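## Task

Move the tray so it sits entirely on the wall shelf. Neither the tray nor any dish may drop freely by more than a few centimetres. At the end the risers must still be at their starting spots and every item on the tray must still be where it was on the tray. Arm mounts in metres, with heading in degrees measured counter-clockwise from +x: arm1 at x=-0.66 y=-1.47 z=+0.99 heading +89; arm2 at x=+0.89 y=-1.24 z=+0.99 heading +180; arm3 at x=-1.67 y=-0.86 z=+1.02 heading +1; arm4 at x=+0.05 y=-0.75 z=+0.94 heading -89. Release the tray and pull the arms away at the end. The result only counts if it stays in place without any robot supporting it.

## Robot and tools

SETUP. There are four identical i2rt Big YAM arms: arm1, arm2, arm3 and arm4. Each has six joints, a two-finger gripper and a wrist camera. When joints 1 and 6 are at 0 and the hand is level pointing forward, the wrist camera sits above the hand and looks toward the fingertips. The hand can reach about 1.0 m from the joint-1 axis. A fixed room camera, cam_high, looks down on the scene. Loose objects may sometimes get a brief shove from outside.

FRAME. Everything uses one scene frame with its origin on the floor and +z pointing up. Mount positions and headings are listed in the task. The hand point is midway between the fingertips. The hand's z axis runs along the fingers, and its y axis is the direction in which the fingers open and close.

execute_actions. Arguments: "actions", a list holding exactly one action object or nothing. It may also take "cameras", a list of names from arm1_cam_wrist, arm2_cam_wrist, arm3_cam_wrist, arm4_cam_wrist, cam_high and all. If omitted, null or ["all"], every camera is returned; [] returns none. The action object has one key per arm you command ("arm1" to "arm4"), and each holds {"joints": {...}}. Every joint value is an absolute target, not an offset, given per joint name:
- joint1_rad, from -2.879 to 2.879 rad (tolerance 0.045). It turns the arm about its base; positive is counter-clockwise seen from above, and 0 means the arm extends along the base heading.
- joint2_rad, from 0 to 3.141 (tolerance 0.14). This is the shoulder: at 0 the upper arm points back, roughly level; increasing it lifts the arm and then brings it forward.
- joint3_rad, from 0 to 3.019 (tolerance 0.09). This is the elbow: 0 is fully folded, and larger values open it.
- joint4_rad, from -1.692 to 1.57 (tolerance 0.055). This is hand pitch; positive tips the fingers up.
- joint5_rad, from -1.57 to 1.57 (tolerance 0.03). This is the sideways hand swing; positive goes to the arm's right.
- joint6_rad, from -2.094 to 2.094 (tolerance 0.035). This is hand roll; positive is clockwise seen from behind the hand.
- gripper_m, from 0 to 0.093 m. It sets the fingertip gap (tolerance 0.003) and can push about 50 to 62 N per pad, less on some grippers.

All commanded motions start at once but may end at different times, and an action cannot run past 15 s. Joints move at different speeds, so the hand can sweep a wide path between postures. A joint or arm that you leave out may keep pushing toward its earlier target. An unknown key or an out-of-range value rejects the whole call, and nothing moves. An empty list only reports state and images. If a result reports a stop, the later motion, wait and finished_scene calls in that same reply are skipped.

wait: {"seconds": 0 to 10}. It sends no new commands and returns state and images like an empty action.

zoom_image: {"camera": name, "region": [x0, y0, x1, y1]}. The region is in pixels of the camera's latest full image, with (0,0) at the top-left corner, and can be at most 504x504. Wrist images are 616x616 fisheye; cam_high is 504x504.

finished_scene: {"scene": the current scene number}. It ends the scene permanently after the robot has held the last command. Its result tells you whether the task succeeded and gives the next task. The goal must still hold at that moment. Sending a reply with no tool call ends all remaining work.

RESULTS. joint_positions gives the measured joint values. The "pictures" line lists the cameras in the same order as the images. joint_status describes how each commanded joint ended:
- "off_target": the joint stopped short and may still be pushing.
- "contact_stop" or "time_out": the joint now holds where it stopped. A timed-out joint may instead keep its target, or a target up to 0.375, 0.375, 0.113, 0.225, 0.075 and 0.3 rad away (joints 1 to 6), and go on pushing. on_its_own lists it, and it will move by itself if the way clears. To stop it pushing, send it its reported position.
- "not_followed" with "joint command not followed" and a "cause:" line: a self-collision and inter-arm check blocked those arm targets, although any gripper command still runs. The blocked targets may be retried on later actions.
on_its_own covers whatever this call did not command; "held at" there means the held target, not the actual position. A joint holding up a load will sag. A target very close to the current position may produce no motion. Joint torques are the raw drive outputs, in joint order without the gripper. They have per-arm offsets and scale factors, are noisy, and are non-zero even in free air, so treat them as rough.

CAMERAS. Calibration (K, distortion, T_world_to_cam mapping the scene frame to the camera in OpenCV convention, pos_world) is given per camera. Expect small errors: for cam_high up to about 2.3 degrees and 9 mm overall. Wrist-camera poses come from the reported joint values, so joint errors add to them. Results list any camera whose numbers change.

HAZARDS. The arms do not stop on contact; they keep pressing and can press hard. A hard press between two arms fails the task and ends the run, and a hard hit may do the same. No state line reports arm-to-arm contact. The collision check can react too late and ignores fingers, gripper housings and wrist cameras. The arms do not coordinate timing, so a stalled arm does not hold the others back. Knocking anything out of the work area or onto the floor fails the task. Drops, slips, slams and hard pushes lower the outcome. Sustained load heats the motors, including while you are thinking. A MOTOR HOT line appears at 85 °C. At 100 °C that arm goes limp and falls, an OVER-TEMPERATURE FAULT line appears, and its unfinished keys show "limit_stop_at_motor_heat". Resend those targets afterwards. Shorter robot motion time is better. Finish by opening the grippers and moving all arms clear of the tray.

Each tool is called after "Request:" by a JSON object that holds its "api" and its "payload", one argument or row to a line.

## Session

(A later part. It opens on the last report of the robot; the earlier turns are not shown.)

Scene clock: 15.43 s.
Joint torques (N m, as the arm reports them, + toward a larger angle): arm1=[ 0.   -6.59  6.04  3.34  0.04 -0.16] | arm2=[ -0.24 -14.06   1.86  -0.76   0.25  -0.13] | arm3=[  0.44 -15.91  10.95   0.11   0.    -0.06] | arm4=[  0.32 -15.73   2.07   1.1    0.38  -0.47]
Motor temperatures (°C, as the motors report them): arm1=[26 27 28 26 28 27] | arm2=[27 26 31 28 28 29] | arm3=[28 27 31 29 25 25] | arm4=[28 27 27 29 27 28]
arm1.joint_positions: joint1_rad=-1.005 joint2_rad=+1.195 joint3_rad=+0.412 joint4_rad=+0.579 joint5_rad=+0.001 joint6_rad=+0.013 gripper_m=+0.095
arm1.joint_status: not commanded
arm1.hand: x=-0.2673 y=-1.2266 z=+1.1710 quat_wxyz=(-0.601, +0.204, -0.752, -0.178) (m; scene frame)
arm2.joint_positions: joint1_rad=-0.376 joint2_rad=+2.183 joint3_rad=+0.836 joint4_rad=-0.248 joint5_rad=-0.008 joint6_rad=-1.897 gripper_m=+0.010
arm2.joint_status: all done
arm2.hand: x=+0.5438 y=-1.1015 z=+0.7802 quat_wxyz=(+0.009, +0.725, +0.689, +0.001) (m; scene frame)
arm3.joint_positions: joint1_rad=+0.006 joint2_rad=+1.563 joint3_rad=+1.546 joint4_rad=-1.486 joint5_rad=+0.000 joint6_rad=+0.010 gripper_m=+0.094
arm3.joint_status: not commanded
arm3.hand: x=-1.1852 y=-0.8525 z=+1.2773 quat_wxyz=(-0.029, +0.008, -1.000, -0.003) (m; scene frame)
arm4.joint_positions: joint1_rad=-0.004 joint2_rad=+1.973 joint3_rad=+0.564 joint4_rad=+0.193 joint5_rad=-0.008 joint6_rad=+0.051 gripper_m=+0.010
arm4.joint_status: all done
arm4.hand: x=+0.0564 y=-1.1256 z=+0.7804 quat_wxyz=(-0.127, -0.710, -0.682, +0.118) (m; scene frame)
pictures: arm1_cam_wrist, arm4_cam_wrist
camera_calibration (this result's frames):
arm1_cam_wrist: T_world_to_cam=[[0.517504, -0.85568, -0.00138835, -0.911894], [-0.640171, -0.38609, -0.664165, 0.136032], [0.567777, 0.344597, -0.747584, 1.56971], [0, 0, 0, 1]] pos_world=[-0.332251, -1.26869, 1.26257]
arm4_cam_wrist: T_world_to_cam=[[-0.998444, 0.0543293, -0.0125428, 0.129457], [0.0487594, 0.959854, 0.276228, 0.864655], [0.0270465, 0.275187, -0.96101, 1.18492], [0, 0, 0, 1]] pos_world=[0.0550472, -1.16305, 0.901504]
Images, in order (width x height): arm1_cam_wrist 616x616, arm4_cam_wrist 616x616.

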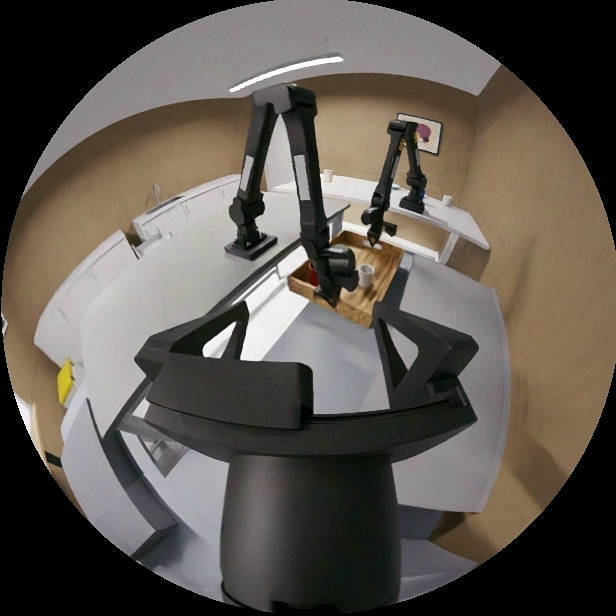

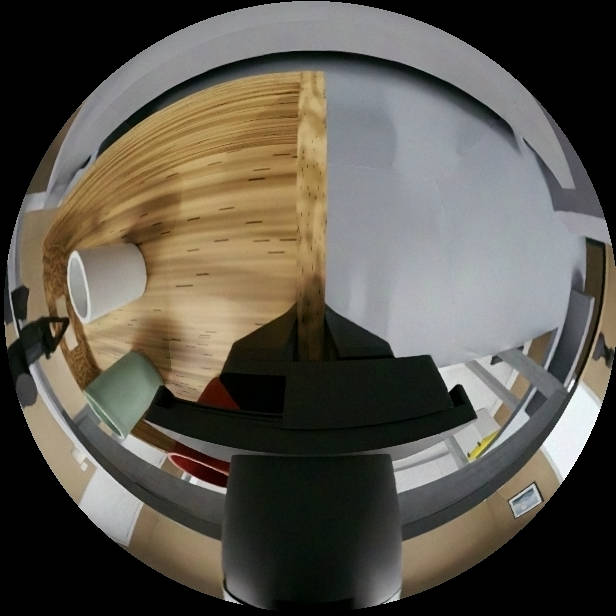

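Request:
{"api": "execute_actions", "payload": {
  "actions": [
    {"arm4":{"joints":{"joint2_rad":1.672,"joint3_rad":0.58,"joint4_rad":-0.04}},"arm2":{"joints":{"joint2_rad":1.95,"joint3_rad":0.8,"joint4_rad":-0.395}}}
  ],
  "cameras": []
}}

Request:
{"api": "execute_actions", "payload": {
  "actions": [
    {"arm4":{"joints":{"joint2_rad":1.442,"joint3_rad":0.625,"joint4_rad":-0.3}},"arm2":{"joints":{"joint2_rad":1.752,"joint3_rad":0.805,"joint4_rad":-0.59}}}
  ],
  "cameras": ["arm1_cam_wrist","arm4_cam_wrist"]
}}

Scene clock: 16.77 s.
Joint torques (N m, as the arm reports them, + toward a larger angle): arm1=[ 0.22 -6.3   6.13  3.39  0.02 -0.22] | arm2=[ -0.54 -13.2    4.35  -0.31   0.52  -0.04] | arm3=[  0.42 -15.89  10.95   0.1    0.    -0.07] | arm4=[  0.15 -13.92   5.07   1.39   0.3   -0.35]
Motor temperatures (°C, as the motors report them): arm1=[26 27 28 26 28 27] | arm2=[27 26 31 28 28 29] | arm3=[28 27 31 29 25 25] | arm4=[28 28 27 29 27 28]
arm1.joint_positions: joint1_rad=-1.005 joint2_rad=+1.195 joint3_rad=+0.412 joint4_rad=+0.579 joint5_rad=+0.001 joint6_rad=+0.013 gripper_m=+0.095
arm1.joint_status: not commanded
arm1.hand: x=-0.2673 y=-1.2266 z=+1.1710 quat_wxyz=(-0.601, +0.204, -0.752, -0.178) (m; scene frame)
arm2.joint_positions: joint1_rad=-0.376 joint2_rad=+1.990 joint3_rad=+0.795 joint4_rad=-0.387 joint5_rad=-0.015 joint6_rad=-1.907 gripper_m=+0.010
arm2.joint_status: all done
arm2.hand: x=+0.5426 y=-1.1025 z=+0.8446 quat_wxyz=(+0.005, +0.722, +0.692, -0.005) (m; scene frame)
arm3.joint_positions: joint1_rad=+0.006 joint2_rad=+1.563 joint3_rad=+1.546 joint4_rad=-1.486 joint5_rad=+0.000 joint6_rad=+0.010 gripper_m=+0.094
arm3.joint_status: not commanded
arm3.hand: x=-1.1852 y=-0.8525 z=+1.2773 quat_wxyz=(-0.029, +0.008, -1.000, -0.003) (m; scene frame)
arm4.joint_positions: joint1_rad=-0.004 joint2_rad=+1.723 joint3_rad=+0.562 joint4_rad=-0.047 joint5_rad=-0.006 joint6_rad=+0.041 gripper_m=+0.010
arm4.joint_status: all done
arm4.hand: x=+0.0566 y=-1.1326 z=+0.8498 quat_wxyz=(-0.129, -0.707, -0.685, +0.121) (m; scene frame)
pictures: none
No camera images: the call's "cameras" was empty. Leave "cameras" out to get every camera's image.

Scene clock: 17.77 s.
Joint torques (N m, as the arm reports them, + toward a larger angle): arm1=[-0.27 -5.61  6.05  3.42  0.04 -0.22] | arm2=[ -0.38 -12.35   6.29  -0.43   0.24  -0.21] | arm3=[  0.38 -15.91  10.94   0.1    0.    -0.06] | arm4=[  0.27 -11.55   9.5    1.04   0.34  -0.56]
Motor temperatures (°C, as the motors report them): arm1=[26 27 28 26 28 27] | arm2=[27 26 31 28 28 29] | arm3=[28 27 32 29 25 25] | arm4=[28 28 27 29 27 28]
arm1.joint_positions: joint1_rad=-1.005 joint2_rad=+1.195 joint3_rad=+0.412 joint4_rad=+0.579 joint5_rad=+0.001 joint6_rad=+0.013 gripper_m=+0.095
arm1.joint_status: not commanded
arm1.hand: x=-0.2673 y=-1.2266 z=+1.1710 quat_wxyz=(-0.601, +0.204, -0.752, -0.178) (m; scene frame)
arm2.joint_positions: joint1_rad=-0.376 joint2_rad=+1.790 joint3_rad=+0.795 joint4_rad=-0.579 joint5_rad=-0.008 joint6_rad=-1.888 gripper_m=+0.010
arm2.joint_status: all done
arm2.hand: x=+0.5413 y=-1.1009 z=+0.9162 quat_wxyz=(-0.001, +0.728, +0.685, -0.003) (m; scene frame)
arm3.joint_positions: joint1_rad=+0.006 joint2_rad=+1.563 joint3_rad=+1.546 joint4_rad=-1.486 joint5_rad=+0.000 joint6_rad=+0.010 gripper_m=+0.094
arm3.joint_status: not commanded
arm3.hand: x=-1.1852 y=-0.8525 z=+1.2773 quat_wxyz=(-0.029, +0.008, -1.000, -0.003) (m; scene frame)
arm4.joint_positions: joint1_rad=-0.006 joint2_rad=+1.483 joint3_rad=+0.564 joint4_rad=-0.299 joint5_rad=-0.007 joint6_rad=+0.059 gripper_m=+0.010
arm4.joint_status: all done
arm4.hand: x=+0.0564 y=-1.1202 z=+0.9149 quat_wxyz=(-0.126, -0.714, -0.679, +0.117) (m; scene frame)
pictures: arm1_cam_wrist, arm4_cam_wrist
camera_calibration (this result's frames):
arm1_cam_wrist: T_world_to_cam=[[0.517504, -0.85568, -0.00138835, -0.911894], [-0.640171, -0.38609, -0.664165, 0.136032], [0.567777, 0.344597, -0.747584, 1.56971], [0, 0, 0, 1]] pos_world=[-0.332251, -1.26869, 1.26257]
arm4_cam_wrist: T_world_to_cam=[[-0.997843, 0.0640179, -0.0145614, 0.143453], [0.0574658, 0.95891, 0.277831, 0.819307], [0.0317492, 0.276395, -0.96052, 1.31328], [0, 0, 0, 1]] pos_world=[0.0543658, -1.15781, 1.03589]
Images, in order (width x height): arm1_cam_wrist 616x616, arm4_cam_wrist 616x616.

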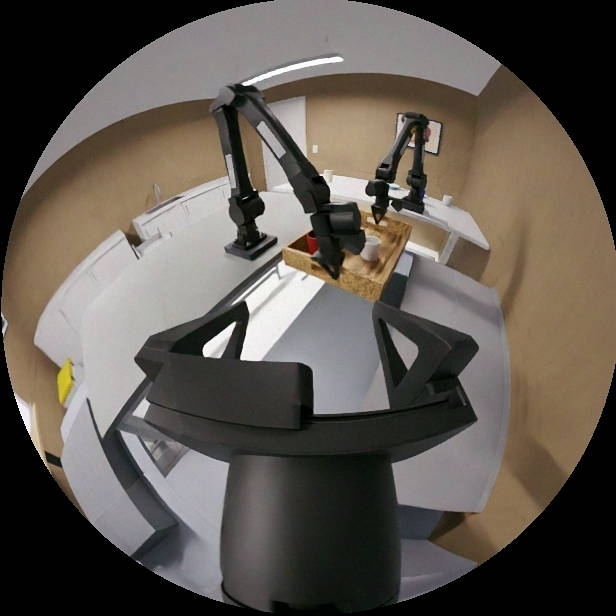

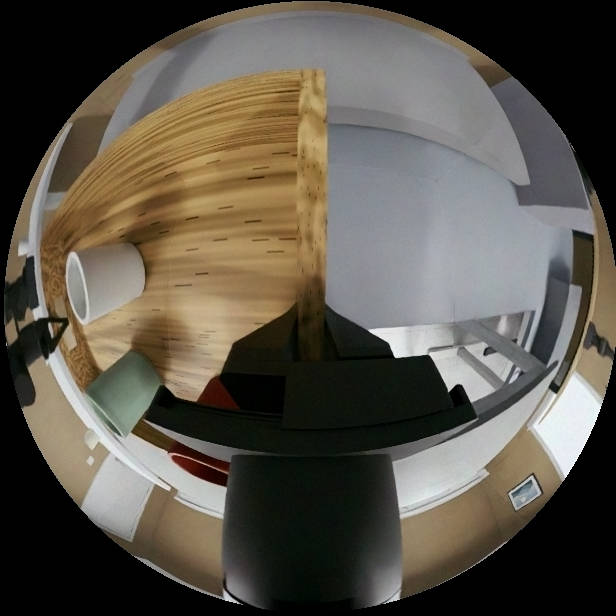

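Request:
{"api": "execute_actions", "payload": {
  "actions": [
    {"arm4":{"joints":{"joint1_rad":-0.055,"joint2_rad":1.63,"joint3_rad":0.915,"joint4_rad":-0.39,"joint5_rad":-0.015,"joint6_rad":-0.03}},"arm2":{"joints":{"joint1_rad":-0.135,"joint2_rad":1.715,"joint3_rad":0.785,"joint4_rad":-0.605,"joint6_rad":-1.696}},"arm1":{"joints":{"joint1_rad":-0.8,"joint2_rad":1.0}}}
  ],
  "cameras": []
}}

Request:
{"api": "execute_actions", "payload": {
  "actions": [
    {"arm4":{"joints":{"joint1_rad":-0.08,"joint2_rad":1.80,"joint3_rad":1.185,"joint4_rad":-0.48,"joint5_rad":-0.025,"joint6_rad":-0.055}},"arm2":{"joints":{"joint1_rad":0.097,"joint2_rad":1.755,"joint3_rad":0.85,"joint4_rad":-0.62,"joint6_rad":-1.464}}}
  ],
  "cameras": ["arm1_cam_wrist","arm4_cam_wrist"]
}}

Scene clock: 19.53 s.
Joint torques (N m, as the arm reports them, + toward a larger angle): arm1=[-0.29 -4.02  7.52  2.83  0.03 -0.12] | arm2=[ -0.64 -13.03   6.56  -0.64   0.55  -0.15] | arm3=[  0.44 -15.92  10.95   0.11   0.    -0.07] | arm4=[  0.23 -15.56   9.73   1.46   0.25  -0.44]
Motor temperatures (°C, as the motors report them): arm1=[26 27 28 26 28 27] | arm2=[27 27 31 28 28 29] | arm3=[28 27 32 29 25 25] | arm4=[28 28 28 29 27 28]
arm1.joint_positions: joint1_rad=-0.806 joint2_rad=+0.992 joint3_rad=+0.409 joint4_rad=+0.587 joint5_rad=+0.001 joint6_rad=+0.013 gripper_m=+0.095
arm1.joint_status: all done
arm1.hand: x=-0.3367 y=-1.1686 z=+1.2590 quat_wxyz=(-0.653, +0.252, -0.663, -0.266) (m; scene frame)
arm2.joint_positions: joint1_rad=-0.134 joint2_rad=+1.768 joint3_rad=+0.772 joint4_rad=-0.587 joint5_rad=-0.015 joint6_rad=-1.671 gripper_m=+0.010
arm2.joint_status: all done
arm2.hand: x=+0.5287 y=-1.1917 z=+0.9187 quat_wxyz=(+0.006, +0.720, +0.694, -0.002) (m; scene frame)
arm3.joint_positions: joint1_rad=+0.006 joint2_rad=+1.563 joint3_rad=+1.546 joint4_rad=-1.486 joint5_rad=+0.000 joint6_rad=+0.010 gripper_m=+0.094
arm3.joint_status: not commanded
arm3.hand: x=-1.1852 y=-0.8525 z=+1.2773 quat_wxyz=(-0.029, +0.008, -1.000, -0.003) (m; scene frame)
arm4.joint_positions: joint1_rad=-0.043 joint2_rad=+1.671 joint3_rad=+0.859 joint4_rad=-0.402 joint5_rad=-0.020 joint6_rad=-0.002 gripper_m=+0.010
arm4.joint_status: all done
arm4.hand: x=+0.0418 y=-1.2234 z=+0.9280 quat_wxyz=(-0.127, -0.705, -0.688, +0.120) (m; scene frame)
pictures: none
No camera images: the call's "cameras" was empty. Leave "cameras" out to get every camera's image.

Scene clock: 20.67 s.
Joint torques (N m, as the arm reports them, + toward a larger angle): arm1=[ 0.25 -3.06  7.41  2.99  0.03 -0.16] | arm2=[ -0.46 -12.2    9.03  -0.71   0.46  -0.13] | arm3=[  0.4  -15.9   10.95   0.11   0.    -0.06] | arm4=[ -0.12 -20.29  10.91   1.46   0.37  -0.48]
Motor temperatures (°C, as the motors report them): arm1=[26 27 28 26 28 27] | arm2=[27 27 31 28 28 29] | arm3=[28 27 32 29 25 25] | arm4=[28 28 28 29 27 28]
arm1.joint_positions: joint1_rad=-0.806 joint2_rad=+0.992 joint3_rad=+0.409 joint4_rad=+0.587 joint5_rad=+0.001 joint6_rad=+0.013 gripper_m=+0.095
arm1.joint_status: not commanded
arm1.hand: x=-0.3367 y=-1.1686 z=+1.2590 quat_wxyz=(-0.653, +0.252, -0.663, -0.266) (m; scene frame)
arm2.joint_positions: joint1_rad=+0.097 joint2_rad=+1.790 joint3_rad=+0.808 joint4_rad=-0.600 joint5_rad=-0.013 joint6_rad=-1.441 gripper_m=+0.010
arm2.joint_status: all done
arm2.hand: x=+0.5148 y=-1.2770 z=+0.9181 quat_wxyz=(+0.005, +0.720, +0.694, +0.000) (m; scene frame)
arm3.joint_positions: joint1_rad=+0.006 joint2_rad=+1.563 joint3_rad=+1.546 joint4_rad=-1.486 joint5_rad=+0.000 joint6_rad=+0.010 gripper_m=+0.094
arm3.joint_status: not commanded
arm3.hand: x=-1.1852 y=-0.8525 z=+1.2773 quat_wxyz=(-0.029, +0.008, -1.000, -0.003) (m; scene frame)
arm4.joint_positions: joint1_rad=-0.068 joint2_rad=+1.855 joint3_rad=+1.121 joint4_rad=-0.490 joint5_rad=-0.033 joint6_rad=-0.023 gripper_m=+0.010
arm4.joint_status: all done
arm4.hand: x=+0.0271 y=-1.3070 z=+0.9226 quat_wxyz=(-0.125, -0.706, -0.688, +0.115) (m; scene frame)
pictures: arm1_cam_wrist, arm4_cam_wrist
camera_calibration (this result's frames):
arm1_cam_wrist: T_world_to_cam=[[0.676066, -0.736822, -0.00527888, -0.629026], [-0.439678, -0.397653, -0.805329, 0.404146], [0.591285, 0.546777, -0.592804, 1.70422], [0, 0, 0, 1]] pos_world=[-0.404723, -1.2346, 1.33242]
arm4_cam_wrist: T_world_to_cam=[[-0.999112, 0.0406238, -0.0111943, 0.0927054], [0.0358194, 0.9587, 0.282153, 0.994325], [0.0221941, 0.281502, -0.959304, 1.37903], [0, 0, 0, 1]] pos_world=[0.0264006, -1.34523, 1.0434]
Images, in order (width x height): arm1_cam_wrist 616x616, arm4_cam_wrist 616x616.

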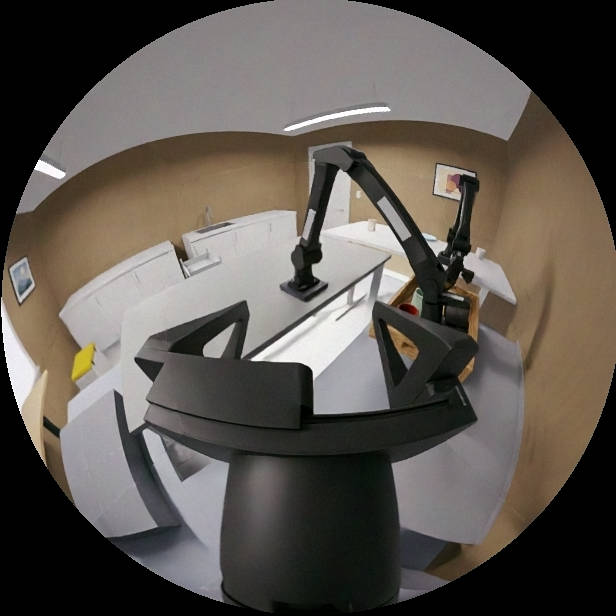

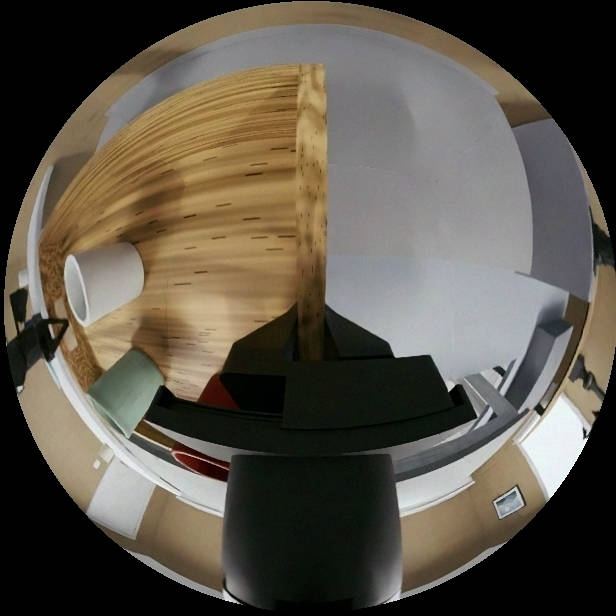

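Request:
{"api": "execute_actions", "payload": {
  "actions": [
    {"arm4":{"joints":{"joint1_rad":-0.097,"joint2_rad":1.957,"joint3_rad":1.492,"joint4_rad":-0.605,"joint5_rad":-0.031,"joint6_rad":-0.07}},"arm2":{"joints":{"joint1_rad":0.292,"joint2_rad":1.797,"joint3_rad":0.955,"joint4_rad":-0.655,"joint6_rad":-1.258}},"arm1":{"joints":{"joint1_rad":-1.35,"joint3_rad":0.2}}}
  ],
  "cameras": []
}}

Request:
{"api": "execute_actions", "payload": {
  "actions": [
    {"arm4":{"joints":{"joint1_rad":-0.11,"joint2_rad":2.147,"joint3_rad":1.852,"joint4_rad":-0.762,"joint5_rad":-0.036,"joint6_rad":-0.082}},"arm2":{"joints":{"joint1_rad":0.462,"joint2_rad":1.877,"joint3_rad":1.1,"joint4_rad":-0.718,"joint6_rad":-1.09}}}
  ],
  "cameras": ["arm1_cam_wrist","arm2_cam_wrist"]
}}

Scene clock: 22.13 s.
Joint torques (N m, as the arm reports them, + toward a larger angle): arm1=[-1.54 -1.88  6.66  2.89  0.01 -0.16] | arm2=[ -0.64 -13.81   9.95  -0.4    0.39  -0.04] | arm3=[  0.44 -15.92  10.95   0.11   0.    -0.07] | arm4=[  0.77 -24.28  12.72   1.43   0.27  -0.39]
Motor temperatures (°C, as the motors report them): arm1=[26 27 28 26 28 27] | arm2=[27 27 31 28 28 29] | arm3=[28 27 32 29 25 25] | arm4=[28 28 29 29 27 28]
arm1.joint_positions: joint1_rad=-1.338 joint2_rad=+0.992 joint3_rad=+0.202 joint4_rad=+0.588 joint5_rad=+0.000 joint6_rad=+0.013 gripper_m=+0.095
arm1.joint_status: all done
arm1.hand: x=-0.2852 y=-1.3833 z=+1.1470 quat_wxyz=(-0.623, +0.079, -0.775, -0.074) (m; scene frame)
arm2.joint_positions: joint1_rad=+0.294 joint2_rad=+1.842 joint3_rad=+0.905 joint4_rad=-0.643 joint5_rad=-0.012 joint6_rad=-1.246 gripper_m=+0.010
arm2.joint_status: all done
arm2.hand: x=+0.4977 y=-1.3593 z=+0.9197 quat_wxyz=(+0.003, +0.719, +0.695, +0.001) (m; scene frame)
arm3.joint_positions: joint1_rad=+0.006 joint2_rad=+1.563 joint3_rad=+1.546 joint4_rad=-1.486 joint5_rad=+0.000 joint6_rad=+0.010 gripper_m=+0.094
arm3.joint_status: not commanded
arm3.hand: x=-1.1852 y=-0.8525 z=+1.2773 quat_wxyz=(-0.029, +0.008, -1.000, -0.003) (m; scene frame)
arm4.joint_positions: joint1_rad=-0.090 joint2_rad=+2.023 joint3_rad=+1.410 joint4_rad=-0.616 joint5_rad=-0.037 joint6_rad=-0.045 gripper_m=+0.010
arm4.joint_status: all done
arm4.hand: x=+0.0092 y=-1.3891 z=+0.9243 quat_wxyz=(-0.122, -0.706, -0.688, +0.115) (m; scene frame)
pictures: none
No camera images: the call's "cameras" was empty. Leave "cameras" out to get every camera's image.

Scene clock: 24.47 s.
Joint torques (N m, as the arm reports them, + toward a larger angle): arm1=[-1.98 -2.05  6.67  2.89  0.06 -0.18] | arm2=[ -0.39 -15.93  10.88  -0.52   0.31   0.  ] | arm3=[  0.42 -15.9   10.95   0.1    0.    -0.06] | arm4=[  0.45 -28.66  14.82   1.24   0.32  -0.4 ]
Motor temperatures (°C, as the motors report them): arm1=[26 27 28 26 28 27] | arm2=[27 27 32 28 28 29] | arm3=[28 27 32 29 25 25] | arm4=[28 29 30 29 27 28]
arm1.joint_positions: joint1_rad=-1.338 joint2_rad=+0.992 joint3_rad=+0.202 joint4_rad=+0.588 joint5_rad=+0.000 joint6_rad=+0.013 gripper_m=+0.095
arm1.joint_status: not commanded
arm1.hand: x=-0.2852 y=-1.3833 z=+1.1470 quat_wxyz=(-0.623, +0.079, -0.775, -0.074) (m; scene frame)
arm2.joint_positions: joint1_rad=+0.461 joint2_rad=+1.931 joint3_rad=+1.043 joint4_rad=-0.704 joint5_rad=-0.009 joint6_rad=-1.081 gripper_m=+0.010
arm2.joint_status: all done
arm2.hand: x=+0.4856 y=-1.4415 z=+0.9145 quat_wxyz=(+0.004, +0.718, +0.696, +0.008) (m; scene frame)
arm3.joint_positions: joint1_rad=+0.006 joint2_rad=+1.563 joint3_rad=+1.546 joint4_rad=-1.486 joint5_rad=+0.000 joint6_rad=+0.010 gripper_m=+0.094
arm3.joint_status: not commanded
arm3.hand: x=-1.1852 y=-0.8525 z=+1.2773 quat_wxyz=(-0.029, +0.008, -1.000, -0.003) (m; scene frame)
arm4.joint_positions: joint1_rad=-0.101 joint2_rad=+2.224 joint3_rad=+1.749 joint4_rad=-0.768 joint5_rad=-0.043 joint6_rad=-0.056 gripper_m=+0.010
arm4.joint_status: joint3_rad time_out (moved +0.338 of +0.442); the others done
arm4.on_its_own: joint3_rad reads +1.749 and still pushes toward +1.852 since a time_out
arm4.hand: x=-0.0043 y=-1.4696 z=+0.9163 quat_wxyz=(-0.119, -0.706, -0.689, +0.109) (m; scene frame)
pictures: arm1_cam_wrist, arm2_cam_wrist
camera_calibration (this result's frames):
arm1_cam_wrist: T_world_to_cam=[[0.210913, -0.9775, 0.00308255, -1.29783], [-0.730056, -0.159618, -0.664485, 0.33607], [0.650026, 0.137898, -0.747295, 1.35308], [0, 0, 0, 1]] pos_world=[-0.36046, -1.40157, 1.23847]
arm2_cam_wrist: T_world_to_cam=[[-0.99973, 0.0182121, -0.0144392, 0.523942], [0.00657025, 0.817384, 0.576055, 0.652315], [0.0222935, 0.575805, -0.817283, 1.68736], [0, 0, 0, 1]] pos_world=[0.481897, -1.51433, 1.01085]
Images, in order (width x height): arm1_cam_wrist 616x616, arm2_cam_wrist 616x616.

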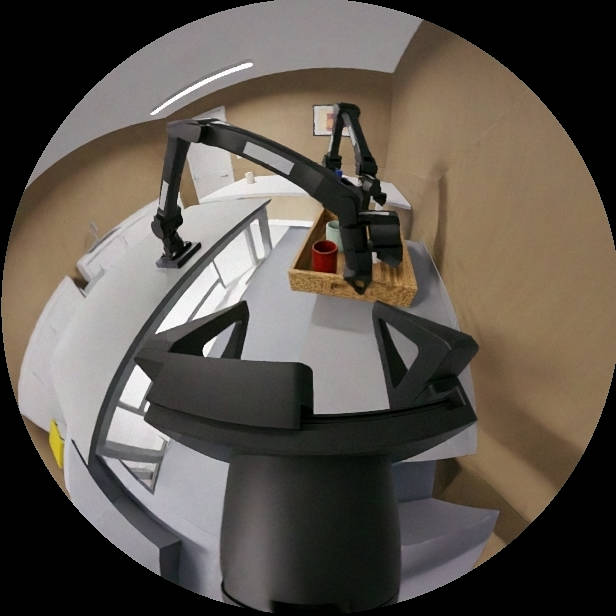

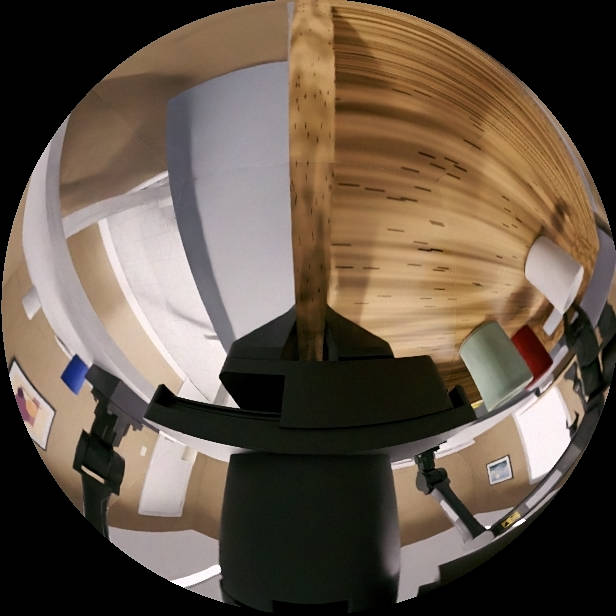

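Request:
{"api": "execute_actions", "payload": {
  "actions": [
    {"arm4":{"joints":{"joint1_rad":-0.125,"joint2_rad":2.27,"joint3_rad":2.12,"joint4_rad":-0.895,"joint5_rad":-0.04,"joint6_rad":-0.09}},"arm2":{"joints":{"joint1_rad":0.535,"joint2_rad":1.915,"joint3_rad":1.21,"joint4_rad":-0.765,"joint6_rad":-1.02}}}
  ],
  "cameras": []
}}

Request:
{"api": "execute_actions", "payload": {
  "actions": [
    {"arm4":{"joints":{"joint1_rad":-0.138,"joint2_rad":2.452,"joint3_rad":2.478,"joint4_rad":-1.058,"joint5_rad":-0.043,"joint6_rad":-0.105}},"arm2":{"joints":{"joint1_rad":0.598,"joint2_rad":1.995,"joint3_rad":1.34,"joint4_rad":-0.81,"joint6_rad":-0.96}}}
  ],
  "cameras": ["arm1_cam_wrist","arm2_cam_wrist"]
}}

Scene clock: 27.13 s.
Joint torques (N m, as the arm reports them, + toward a larger angle): arm1=[-2.08 -2.15  6.53  2.87  0.12 -0.22] | arm2=[ -0.22 -16.51  12.35  -0.36   0.39   0.08] | arm3=[  0.43 -15.9   10.95   0.11   0.    -0.06] | arm4=[ -0.11 -30.61  15.81   1.27   0.27  -0.24]
Motor temperatures (°C, as the motors report them): arm1=[26 27 28 26 28 27] | arm2=[27 27 32 28 28 29] | arm3=[28 27 32 29 25 25] | arm4=[28 29 31 29 27 28]
arm1.joint_positions: joint1_rad=-1.338 joint2_rad=+0.992 joint3_rad=+0.202 joint4_rad=+0.588 joint5_rad=+0.000 joint6_rad=+0.013 gripper_m=+0.095
arm1.joint_status: not commanded
arm1.hand: x=-0.2852 y=-1.3833 z=+1.1470 quat_wxyz=(-0.623, +0.079, -0.775, -0.074) (m; scene frame)
arm2.joint_positions: joint1_rad=+0.532 joint2_rad=+1.966 joint3_rad=+1.140 joint4_rad=-0.754 joint5_rad=-0.011 joint6_rad=-1.020 gripper_m=+0.010
arm2.joint_status: all done
arm2.hand: x=+0.4731 y=-1.4865 z=+0.9227 quat_wxyz=(+0.002, +0.715, +0.700, +0.003) (m; scene frame)
arm3.joint_positions: joint1_rad=+0.006 joint2_rad=+1.563 joint3_rad=+1.546 joint4_rad=-1.486 joint5_rad=+0.000 joint6_rad=+0.010 gripper_m=+0.094
arm3.joint_status: not commanded
arm3.hand: x=-1.1852 y=-0.8525 z=+1.2773 quat_wxyz=(-0.029, +0.008, -1.000, -0.003) (m; scene frame)
arm4.joint_positions: joint1_rad=-0.113 joint2_rad=+2.343 joint3_rad=+2.003 joint4_rad=-0.902 joint5_rad=-0.046 joint6_rad=-0.078 gripper_m=+0.010
arm4.joint_status: joint3_rad time_out (moved +0.255 of +0.371); the others done
arm4.on_its_own: joint3_rad reads +2.003 and still pushes toward +2.116 since a time_out
arm4.hand: x=-0.0174 y=-1.5183 z=+0.9279 quat_wxyz=(-0.118, -0.703, -0.693, +0.111) (m; scene frame)
pictures: none
No camera images: the call's "cameras" was empty. Leave "cameras" out to get every camera's image.

not run: a stop came earlier in this reply.

Request:
{"api": "execute_actions", "payload": {
  "actions": [
    {"arm4":{"joints":{"joint1_rad":-0.138,"joint2_rad":2.465,"joint3_rad":2.485,"joint4_rad":-1.058,"joint5_rad":-0.043,"joint6_rad":-0.105}},"arm2":{"joints":{"joint1_rad":0.6,"joint2_rad":1.998,"joint3_rad":1.35,"joint4_rad":-0.81,"joint6_rad":-0.96}}}
  ],
  "cameras": ["arm1_cam_wrist","arm2_cam_wrist"]
}}

Scene clock: 29.77 s.
Joint torques (N m, as the arm reports them, + toward a larger angle): arm1=[-1.98 -1.65  6.57  3.14  0.08 -0.17] | arm2=[  0.07 -18.84  12.73  -0.27   0.47   0.12] | arm3=[  0.43 -15.89  10.95   0.1    0.    -0.07] | arm4=[  0.45 -32.65  16.28   1.29   0.25  -0.16]
Motor temperatures (°C, as the motors report them): arm1=[26 27 28 26 28 27] | arm2=[27 28 33 28 28 29] | arm3=[28 27 33 29 25 25] | arm4=[28 30 33 29 27 28]
arm1.joint_positions: joint1_rad=-1.338 joint2_rad=+0.992 joint3_rad=+0.202 joint4_rad=+0.588 joint5_rad=+0.000 joint6_rad=+0.013 gripper_m=+0.095
arm1.joint_status: not commanded
arm1.hand: x=-0.2852 y=-1.3833 z=+1.1470 quat_wxyz=(-0.623, +0.079, -0.775, -0.074) (m; scene frame)
arm2.joint_positions: joint1_rad=+0.595 joint2_rad=+2.061 joint3_rad=+1.279 joint4_rad=-0.802 joint5_rad=-0.013 joint6_rad=-0.964 gripper_m=+0.010
arm2.joint_status: all done
arm2.hand: x=+0.4557 y=-1.5352 z=+0.9129 quat_wxyz=(+0.004, +0.712, +0.702, +0.005) (m; scene frame)
arm3.joint_positions: joint1_rad=+0.006 joint2_rad=+1.563 joint3_rad=+1.546 joint4_rad=-1.486 joint5_rad=+0.000 joint6_rad=+0.010 gripper_m=+0.094
arm3.joint_status: not commanded
arm3.hand: x=-1.1852 y=-0.8525 z=+1.2773 quat_wxyz=(-0.029, +0.008, -1.000, -0.003) (m; scene frame)
arm4.joint_positions: joint1_rad=-0.129 joint2_rad=+2.541 joint3_rad=+2.358 joint4_rad=-1.066 joint5_rad=-0.048 joint6_rad=-0.099 gripper_m=+0.010
arm4.joint_status: joint3_rad time_out (moved +0.355 of +0.482); the others done
arm4.on_its_own: joint3_rad reads +2.358 and still pushes toward +2.471 since a time_out
arm4.hand: x=-0.0354 y=-1.5686 z=+0.9194 quat_wxyz=(-0.115, -0.701, -0.695, +0.110) (m; scene frame)
pictures: arm1_cam_wrist, arm2_cam_wrist
camera_calibration (this result's frames):
arm1_cam_wrist: T_world_to_cam=[[0.210913, -0.9775, 0.00308255, -1.29783], [-0.730056, -0.159618, -0.664485, 0.33607], [0.650026, 0.137898, -0.747295, 1.35308], [0, 0, 0, 1]] pos_world=[-0.36046, -1.40157, 1.23847]
arm2_cam_wrist: T_world_to_cam=[[-0.999958, 0.00135566, -0.00909975, 0.465126], [-0.00409594, 0.820057, 0.572267, 0.742438], [0.00823811, 0.57228, -0.820017, 1.74416], [0, 0, 0, 1]] pos_world=[0.453778, -1.60762, 1.0096]
Images, in order (width x height): arm1_cam_wrist 616x616, arm2_cam_wrist 616x616.

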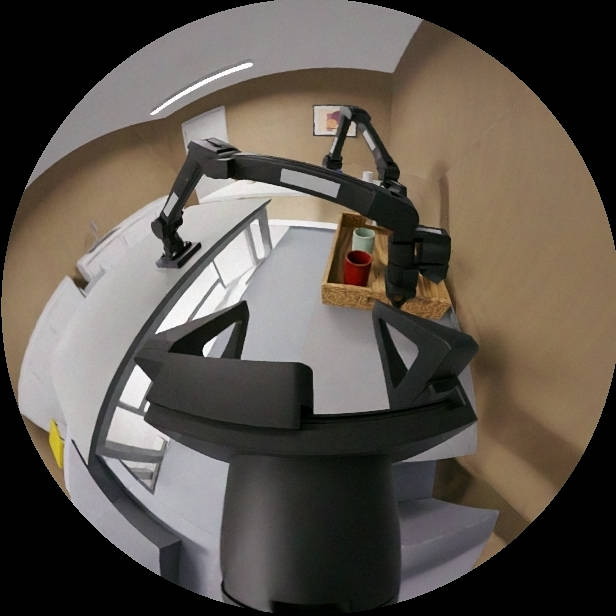

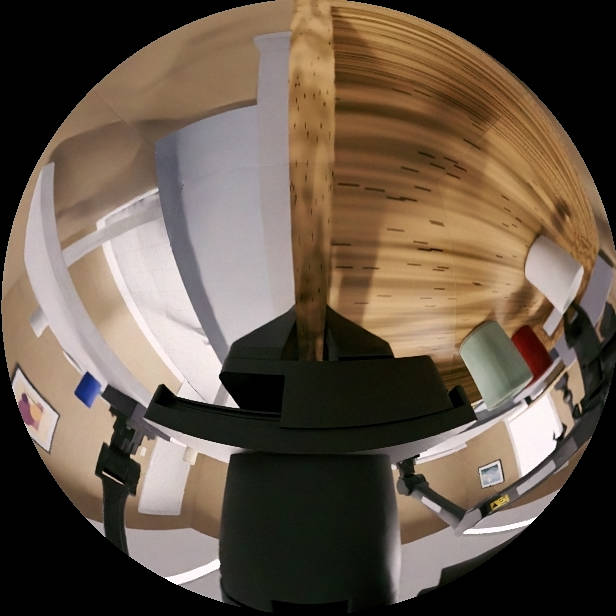

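Request:
{"api": "execute_actions", "payload": {
  "actions": [
    {"arm4":{"joints":{"joint2_rad":2.517,"joint4_rad":-1.0}},"arm2":{"joints":{"joint2_rad":2.068,"joint4_rad":-0.73}}}
  ],
  "cameras": ["arm1_cam_wrist","cam_high"]
}}

Scene clock: 30.80 s.
Joint torques (N m, as the arm reports them, + toward a larger angle): arm1=[-1.36 -1.56  6.71  3.05  0.05 -0.21] | arm2=[ -0.23 -18.78  12.25  -0.09   0.03   0.12] | arm3=[  0.45 -15.92  10.95   0.1    0.    -0.06] | arm4=[  0.8  -30.69  16.19   2.08   0.13  -0.04]
Motor temperatures (°C, as the motors report them): arm1=[26 27 28 26 28 27] | arm2=[27 28 33 28 28 29] | arm3=[28 27 33 29 25 25] | arm4=[28 31 33 29 27 28]
arm1.joint_positions: joint1_rad=-1.338 joint2_rad=+0.992 joint3_rad=+0.202 joint4_rad=+0.588 joint5_rad=+0.000 joint6_rad=+0.013 gripper_m=+0.095
arm1.joint_status: not commanded
arm1.hand: x=-0.2852 y=-1.3833 z=+1.1470 quat_wxyz=(-0.623, +0.079, -0.775, -0.074) (m; scene frame)
arm2.joint_positions: joint1_rad=+0.596 joint2_rad=+2.128 joint3_rad=+1.280 joint4_rad=-0.727 joint5_rad=-0.002 joint6_rad=-0.965 gripper_m=+0.010
arm2.joint_status: all done
arm2.hand: x=+0.4518 y=-1.5367 z=+0.8794 quat_wxyz=(-0.002, +0.711, +0.703, +0.001) (m; scene frame)
arm3.joint_positions: joint1_rad=+0.006 joint2_rad=+1.563 joint3_rad=+1.546 joint4_rad=-1.486 joint5_rad=+0.000 joint6_rad=+0.010 gripper_m=+0.094
arm3.joint_status: not commanded
arm3.hand: x=-1.1852 y=-0.8525 z=+1.2773 quat_wxyz=(-0.029, +0.008, -1.000, -0.003) (m; scene frame)
arm4.joint_positions: joint1_rad=-0.133 joint2_rad=+2.567 joint3_rad=+2.358 joint4_rad=-1.031 joint5_rad=-0.045 joint6_rad=-0.110 gripper_m=+0.010
arm4.joint_status: all done
arm4.on_its_own: joint3_rad reads +2.358 and still pushes toward +2.471 since a time_out
arm4.hand: x=-0.0396 y=-1.5722 z=+0.9010 quat_wxyz=(-0.116, -0.698, -0.697, +0.115) (m; scene frame)
pictures: arm1_cam_wrist, cam_high
camera_calibration (this result's frames):
arm1_cam_wrist: T_world_to_cam=[[0.210913, -0.9775, 0.00308255, -1.29783], [-0.730056, -0.159618, -0.664485, 0.33607], [0.650026, 0.137898, -0.747295, 1.35308], [0, 0, 0, 1]] pos_world=[-0.36046, -1.40157, 1.23847]
Images, in order (width x height): arm1_cam_wrist 616x616, cam_high 504x504.

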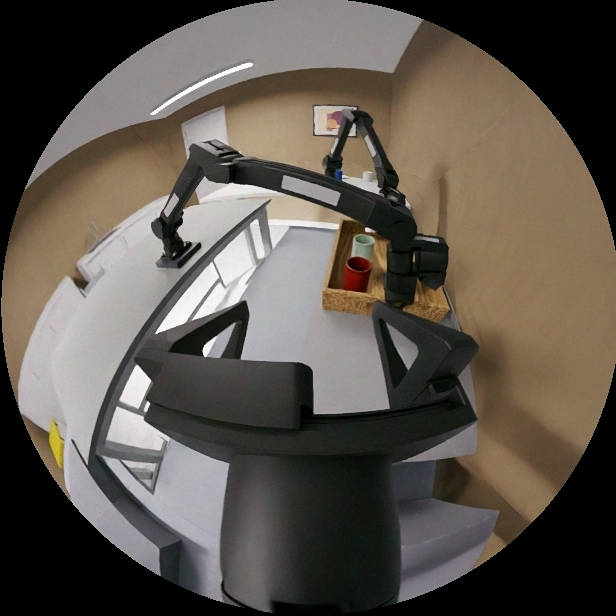

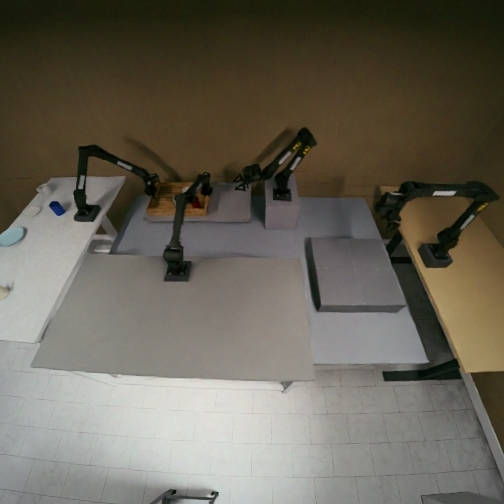

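Request:
{"api": "execute_actions", "payload": {
  "actions": [
    {"arm4":{"joints":{"joint2_rad":2.57,"joint4_rad":-0.975}},"arm2":{"joints":{"joint2_rad":2.11,"joint4_rad":-0.70}}}
  ],
  "cameras": []
}}

Scene clock: 31.60 s.
Joint torques (N m, as the arm reports them, + toward a larger angle): arm1=[-1.78 -1.93  6.87  3.05  0.08 -0.15] | arm2=[ -0.77 -17.03  12.05   0.46  -0.64   0.09] | arm3=[  0.41 -15.86  10.95   0.1    0.    -0.06] | arm4=[  0.56 -27.6   15.65   2.55   0.1   -0.02]
Motor temperatures (°C, as the motors report them): arm1=[26 27 28 26 28 27] | arm2=[27 28 34 28 28 29] | arm3=[28 27 33 29 25 25] | arm4=[28 31 33 29 27 28]
arm1.joint_positions: joint1_rad=-1.338 joint2_rad=+0.992 joint3_rad=+0.202 joint4_rad=+0.588 joint5_rad=+0.000 joint6_rad=+0.013 gripper_m=+0.095
arm1.joint_status: not commanded
arm1.hand: x=-0.2852 y=-1.3833 z=+1.1470 quat_wxyz=(-0.623, +0.079, -0.775, -0.074) (m; scene frame)
arm2.joint_positions: joint1_rad=+0.602 joint2_rad=+2.145 joint3_rad=+1.280 joint4_rad=-0.711 joint5_rad=+0.013 joint6_rad=-0.961 gripper_m=+0.010
arm2.joint_status: all done
arm2.hand: x=+0.4522 y=-1.5368 z=+0.8706 quat_wxyz=(-0.010, +0.710, +0.704, +0.003) (m; scene frame)
arm3.joint_positions: joint1_rad=+0.006 joint2_rad=+1.563 joint3_rad=+1.546 joint4_rad=-1.486 joint5_rad=+0.000 joint6_rad=+0.010 gripper_m=+0.094
arm3.joint_status: not commanded
arm3.hand: x=-1.1852 y=-0.8525 z=+1.2773 quat_wxyz=(-0.029, +0.008, -1.000, -0.003) (m; scene frame)
arm4.joint_positions: joint1_rad=-0.133 joint2_rad=+2.584 joint3_rad=+2.367 joint4_rad=-1.020 joint5_rad=-0.045 joint6_rad=-0.112 gripper_m=+0.010
arm4.joint_status: all done
arm4.on_its_own: joint3_rad reads +2.367 and still pushes toward +2.471 since a time_out
arm4.hand: x=-0.0398 y=-1.5744 z=+0.8916 quat_wxyz=(-0.116, -0.697, -0.698, +0.116) (m; scene frame)
pictures: none
No camera images: the call's "cameras" was empty. Leave "cameras" out to get every camera's image.

Touching down; unload the elbows gradually.

Request:
{"api": "execute_actions", "payload": {
  "actions": [
    {"arm4":{"joints":{"joint2_rad":2.6,"joint3_rad":2.39,"joint4_rad":-1.0}},"arm2":{"joints":{"joint2_rad":2.155,"joint3_rad":1.305,"joint4_rad":-0.70}}}
  ],
  "cameras": ["arm1_cam_wrist","arm4_cam_wrist"]
}}

Scene clock: 32.37 s.
Joint torques (N m, as the arm reports them, + toward a larger angle): arm1=[-0.94 -1.71  6.71  2.93  0.04 -0.16] | arm2=[ -0.79 -13.97   8.42   0.44  -0.65   0.09] | arm3=[  0.42 -15.92  10.94   0.11   0.    -0.06] | arm4=[  0.63 -25.22  10.     1.73   0.1   -0.02]
Motor temperatures (°C, as the motors report them): arm1=[26 27 28 26 28 27] | arm2=[27 28 34 28 28 29] | arm3=[28 27 33 29 25 25] | arm4=[28 31 33 29 27 28]
arm1.joint_positions: joint1_rad=-1.338 joint2_rad=+0.992 joint3_rad=+0.202 joint4_rad=+0.588 joint5_rad=+0.000 joint6_rad=+0.013 gripper_m=+0.095
arm1.joint_status: not commanded
arm1.hand: x=-0.2852 y=-1.3833 z=+1.1470 quat_wxyz=(-0.623, +0.079, -0.775, -0.074) (m; scene frame)
arm2.joint_positions: joint1_rad=+0.602 joint2_rad=+2.147 joint3_rad=+1.280 joint4_rad=-0.711 joint5_rad=+0.013 joint6_rad=-0.961 gripper_m=+0.010
arm2.joint_status: all done
arm2.hand: x=+0.4526 y=-1.5365 z=+0.8696 quat_wxyz=(-0.010, +0.710, +0.704, +0.004) (m; scene frame)
arm3.joint_positions: joint1_rad=+0.006 joint2_rad=+1.563 joint3_rad=+1.546 joint4_rad=-1.486 joint5_rad=+0.000 joint6_rad=+0.010 gripper_m=+0.094
arm3.joint_status: not commanded
arm3.hand: x=-1.1852 y=-0.8525 z=+1.2773 quat_wxyz=(-0.029, +0.008, -1.000, -0.003) (m; scene frame)
arm4.joint_positions: joint1_rad=-0.133 joint2_rad=+2.586 joint3_rad=+2.367 joint4_rad=-1.021 joint5_rad=-0.045 joint6_rad=-0.112 gripper_m=+0.010
arm4.joint_status: all done
arm4.hand: x=-0.0397 y=-1.5740 z=+0.8903 quat_wxyz=(-0.115, -0.698, -0.698, +0.115) (m; scene frame)
pictures: arm1_cam_wrist, arm4_cam_wrist
camera_calibration (this result's frames):
arm1_cam_wrist: T_world_to_cam=[[0.210913, -0.9775, 0.00308255, -1.29783], [-0.730056, -0.159618, -0.664485, 0.33607], [0.650026, 0.137898, -0.747295, 1.35308], [0, 0, 0, 1]] pos_world=[-0.36046, -1.40157, 1.23847]
arm4_cam_wrist: T_world_to_cam=[[-0.999835, 0.0167978, 0.00689392, -0.0172297], [0.018084, 0.955336, 0.294969, 1.2443], [-0.00163118, 0.295045, -0.955482, 1.44167], [0, 0, 0, 1]] pos_world=[-0.0373773, -1.61379, 1.01058]
Images, in order (width x height): arm1_cam_wrist 616x616, arm4_cam_wrist 616x616.

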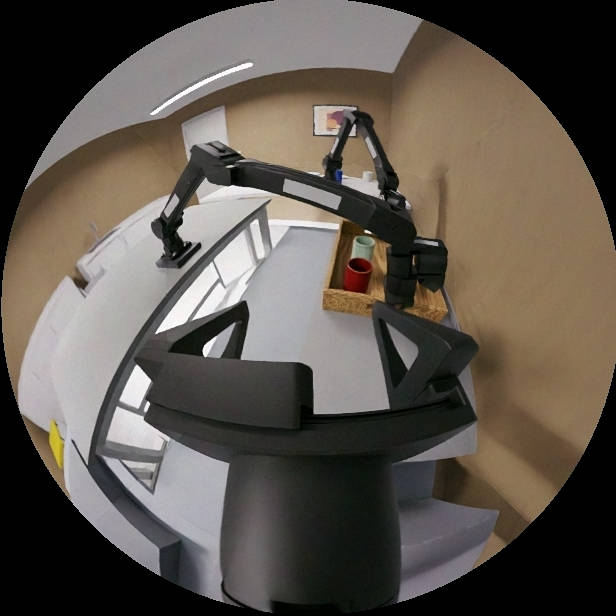

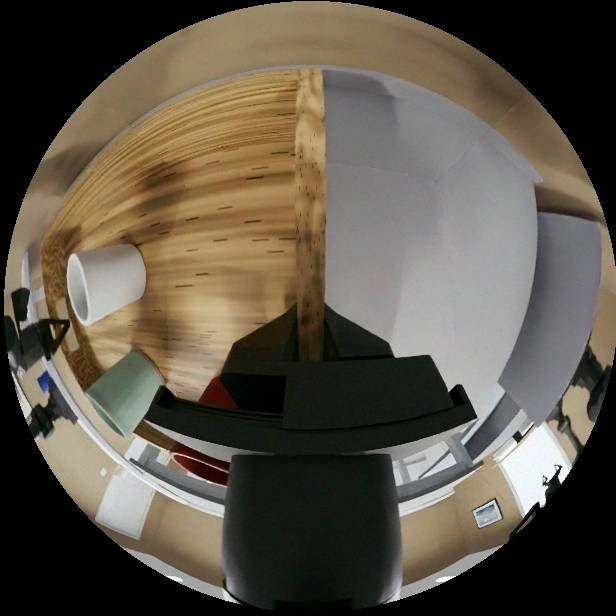

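Request:
{"api": "execute_actions", "payload": {
  "actions": [
    {"arm4":{"joints":{"gripper_m":0.045}},"arm2":{"joints":{"gripper_m":0.05}}}
  ],
  "cameras": []
}}

Request:
{"api": "execute_actions", "payload": {
  "actions": [
    {"arm4":{"joints":{"joint2_rad":2.25,"joint4_rad":-1.35}},"arm2":{"joints":{"joint2_rad":1.8,"joint4_rad":-1.06}}}
  ],
  "cameras": []
}}

Request:
{"api": "execute_actions", "payload": {
  "actions": [
    {"arm4":{"joints":{"joint1_rad":0.2,"joint2_rad":1.4,"joint3_rad":1.5,"joint4_rad":-1.2}},"arm2":{"joints":{"joint2_rad":1.1,"joint4_rad":-1.5}}}
  ],
  "cameras": ["arm1_cam_wrist","arm4_cam_wrist","cam_high"]
}}

Scene clock: 33.83 s.
Joint torques (N m, as the arm reports them, + toward a larger angle): arm1=[-1.08 -1.52  6.58  2.79  0.1  -0.16] | arm2=[ -0.71 -14.12   8.43   0.31  -0.22   0.09] | arm3=[  0.4  -15.87  10.95   0.1    0.    -0.06] | arm4=[  0.78 -24.89   9.92   1.43   0.1   -0.02]
Motor temperatures (°C, as the motors report them): arm1=[26 27 29 26 28 27] | arm2=[27 28 33 28 28 29] | arm3=[28 27 33 29 25 25] | arm4=[28 31 33 29 27 28]
arm1.joint_positions: joint1_rad=-1.338 joint2_rad=+0.992 joint3_rad=+0.202 joint4_rad=+0.588 joint5_rad=+0.000 joint6_rad=+0.013 gripper_m=+0.095
arm1.joint_status: not commanded
arm1.hand: x=-0.2852 y=-1.3833 z=+1.1470 quat_wxyz=(-0.623, +0.079, -0.775, -0.074) (m; scene frame)
arm2.joint_positions: joint1_rad=+0.602 joint2_rad=+2.147 joint3_rad=+1.280 joint4_rad=-0.708 joint5_rad=+0.003 joint6_rad=-0.961 gripper_m=+0.050
arm2.joint_status: all done
arm2.hand: x=+0.4531 y=-1.5383 z=+0.8696 quat_wxyz=(-0.005, +0.710, +0.704, +0.002) (m; scene frame)
arm3.joint_positions: joint1_rad=+0.006 joint2_rad=+1.563 joint3_rad=+1.546 joint4_rad=-1.486 joint5_rad=+0.000 joint6_rad=+0.010 gripper_m=+0.094
arm3.joint_status: not commanded
arm3.hand: x=-1.1852 y=-0.8525 z=+1.2773 quat_wxyz=(-0.029, +0.008, -1.000, -0.003) (m; scene frame)
arm4.joint_positions: joint1_rad=-0.133 joint2_rad=+2.586 joint3_rad=+2.367 joint4_rad=-1.011 joint5_rad=-0.045 joint6_rad=-0.112 gripper_m=+0.045
arm4.joint_status: all done
arm4.hand: x=-0.0403 y=-1.5762 z=+0.8911 quat_wxyz=(-0.118, -0.697, -0.697, +0.119) (m; scene frame)
pictures: none
No camera images: the call's "cameras" was empty. Leave "cameras" out to get every camera's image.

Scene clock: 35.33 s.
Joint torques (N m, as the arm reports them, + toward a larger angle): arm1=[-1.68 -2.31  6.73  3.04  0.04 -0.14] | arm2=[ -0.63 -12.15  10.11  -0.2   -0.2    0.09] | arm3=[  0.46 -15.9   10.94   0.1    0.    -0.06] | arm4=[  0.66 -20.82   8.74   0.85   0.1   -0.01]
Motor temperatures (°C, as the motors report them): arm1=[26 27 29 26 28 27] | arm2=[27 28 33 28 28 29] | arm3=[28 27 33 29 25 25] | arm4=[28 31 33 29 27 28]
arm1.joint_positions: joint1_rad=-1.338 joint2_rad=+0.992 joint3_rad=+0.202 joint4_rad=+0.588 joint5_rad=+0.000 joint6_rad=+0.013 gripper_m=+0.095
arm1.joint_status: not commanded
arm1.hand: x=-0.2852 y=-1.3833 z=+1.1470 quat_wxyz=(-0.623, +0.079, -0.775, -0.074) (m; scene frame)
arm2.joint_positions: joint1_rad=+0.602 joint2_rad=+1.792 joint3_rad=+1.285 joint4_rad=-1.052 joint5_rad=+0.003 joint6_rad=-0.961 gripper_m=+0.050
arm2.joint_status: all done
arm2.hand: x=+0.4734 y=-1.5261 z=+1.0494 quat_wxyz=(-0.006, +0.710, +0.704, -0.006) (m; scene frame)
arm3.joint_positions: joint1_rad=+0.006 joint2_rad=+1.563 joint3_rad=+1.546 joint4_rad=-1.486 joint5_rad=+0.000 joint6_rad=+0.010 gripper_m=+0.094
arm3.joint_status: not commanded
arm3.hand: x=-1.1852 y=-0.8525 z=+1.2773 quat_wxyz=(-0.029, +0.008, -1.000, -0.003) (m; scene frame)
arm4.joint_positions: joint1_rad=-0.133 joint2_rad=+2.220 joint3_rad=+2.390 joint4_rad=-1.341 joint5_rad=-0.045 joint6_rad=-0.112 gripper_m=+0.045
arm4.joint_status: all done
arm4.hand: x=-0.0320 y=-1.5212 z=+1.1625 quat_wxyz=(-0.136, -0.693, -0.694, +0.142) (m; scene frame)
pictures: none
No camera images: the call's "cameras" was empty. Leave "cameras" out to get every camera's image.

Scene clock: 36.97 s.
Joint torques (N m, as the arm reports them, + toward a larger angle): arm1=[-2.47 -1.92  6.92  2.98  0.07 -0.19] | arm2=[-0.6  -4.08 11.55  0.29 -0.19  0.11] | arm3=[  0.45 -15.91  10.94   0.11   0.    -0.06] | arm4=[  1.99 -10.19   8.76   1.42   0.11  -0.03]
Motor temperatures (°C, as the motors report them): arm1=[26 27 29 26 28 27] | arm2=[27 28 34 28 28 29] | arm3=[28 27 33 29 25 25] | arm4=[28 31 32 29 27 28]
arm1.joint_positions: joint1_rad=-1.338 joint2_rad=+0.992 joint3_rad=+0.202 joint4_rad=+0.588 joint5_rad=+0.000 joint6_rad=+0.013 gripper_m=+0.095
arm1.joint_status: not commanded
arm1.hand: x=-0.2852 y=-1.3833 z=+1.1470 quat_wxyz=(-0.623, +0.079, -0.775, -0.074) (m; scene frame)
arm2.joint_positions: joint1_rad=+0.602 joint2_rad=+1.093 joint3_rad=+1.285 joint4_rad=-1.495 joint5_rad=+0.003 joint6_rad=-0.961 gripper_m=+0.050
arm2.joint_status: all done
arm2.hand: x=+0.6073 y=-1.4370 z=+1.3292 quat_wxyz=(-0.029, +0.704, +0.697, -0.132) (m; scene frame)
arm3.joint_positions: joint1_rad=+0.006 joint2_rad=+1.563 joint3_rad=+1.546 joint4_rad=-1.486 joint5_rad=+0.000 joint6_rad=+0.010 gripper_m=+0.094
arm3.joint_status: not commanded
arm3.hand: x=-1.1852 y=-0.8525 z=+1.2773 quat_wxyz=(-0.029, +0.008, -1.000, -0.003) (m; scene frame)
arm4.joint_positions: joint1_rad=+0.193 joint2_rad=+1.385 joint3_rad=+1.501 joint4_rad=-1.204 joint5_rad=-0.045 joint6_rad=-0.111 gripper_m=+0.045
arm4.joint_status: all done
arm4.hand: x=+0.1664 y=-1.2495 z=+1.2755 quat_wxyz=(-0.187, -0.566, -0.790, +0.143) (m; scene frame)
pictures: arm1_cam_wrist, arm4_cam_wrist, cam_high
camera_calibration (this result's frames):
arm1_cam_wrist: T_world_to_cam=[[0.210913, -0.9775, 0.00308255, -1.29783], [-0.730056, -0.159618, -0.664485, 0.33607], [0.650026, 0.137898, -0.747295, 1.35308], [0, 0, 0, 1]] pos_world=[-0.36046, -1.40157, 1.23847]
arm4_cam_wrist: T_world_to_cam=[[-0.953336, -0.301317, 0.0189338, -0.239853], [-0.295213, 0.943488, 0.1506, 1.03845], [-0.0632421, 0.137983, -0.988413, 1.57033], [0, 0, 0, 1]] pos_world=[0.177215, -1.26872, 1.40029]
Images, in order (width x height): arm1_cam_wrist 616x616, arm4_cam_wrist 616x616, cam_high 504x504.

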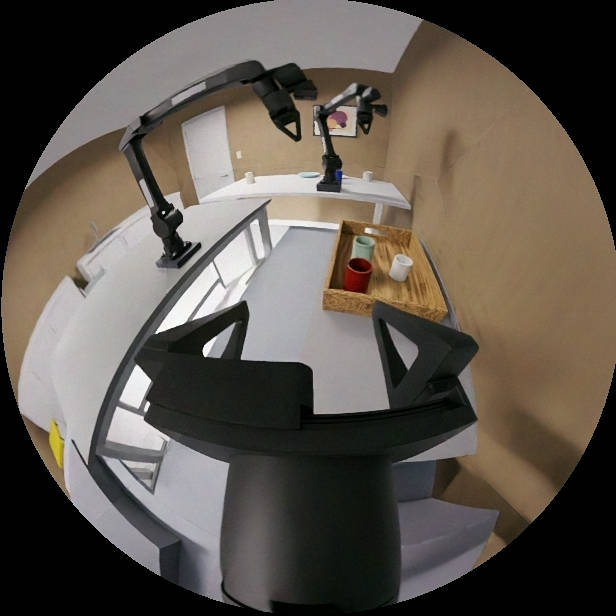

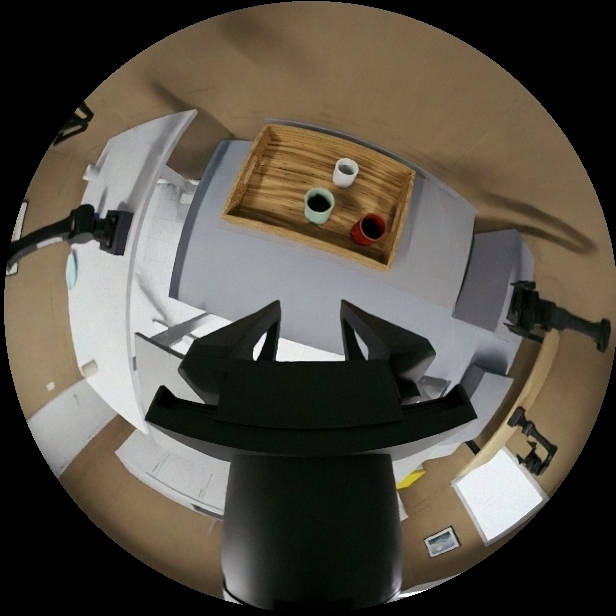

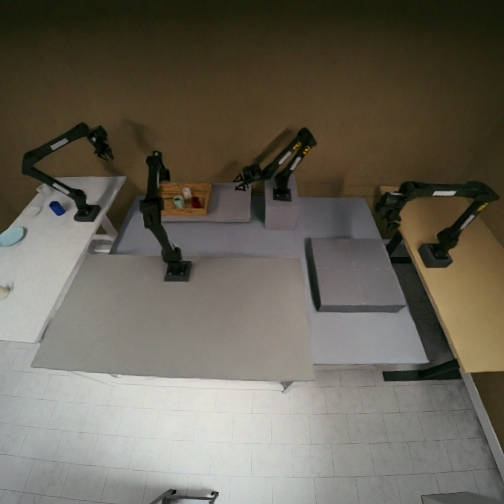

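Request:
{"api": "zoom_image", "payload": {
  "camera": "arm4_cam_wrist",
  "region": [200, 110, 480, 310]
}}

Region (200, 110, 480, 310) of arm4_cam_wrist's 616x616 image, scaled by 1.800, with more detail than that image has; it fills the top 360 rows of this view, and the rest is white.

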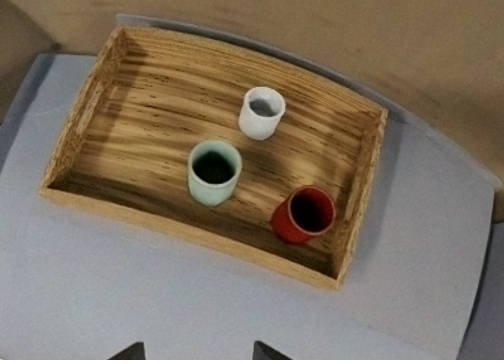

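The shelf shows a margin in front of the tray.

Request:
{"api": "finished_scene", "payload": {
  "scene": 1
}}

The scene is finished: the task was done.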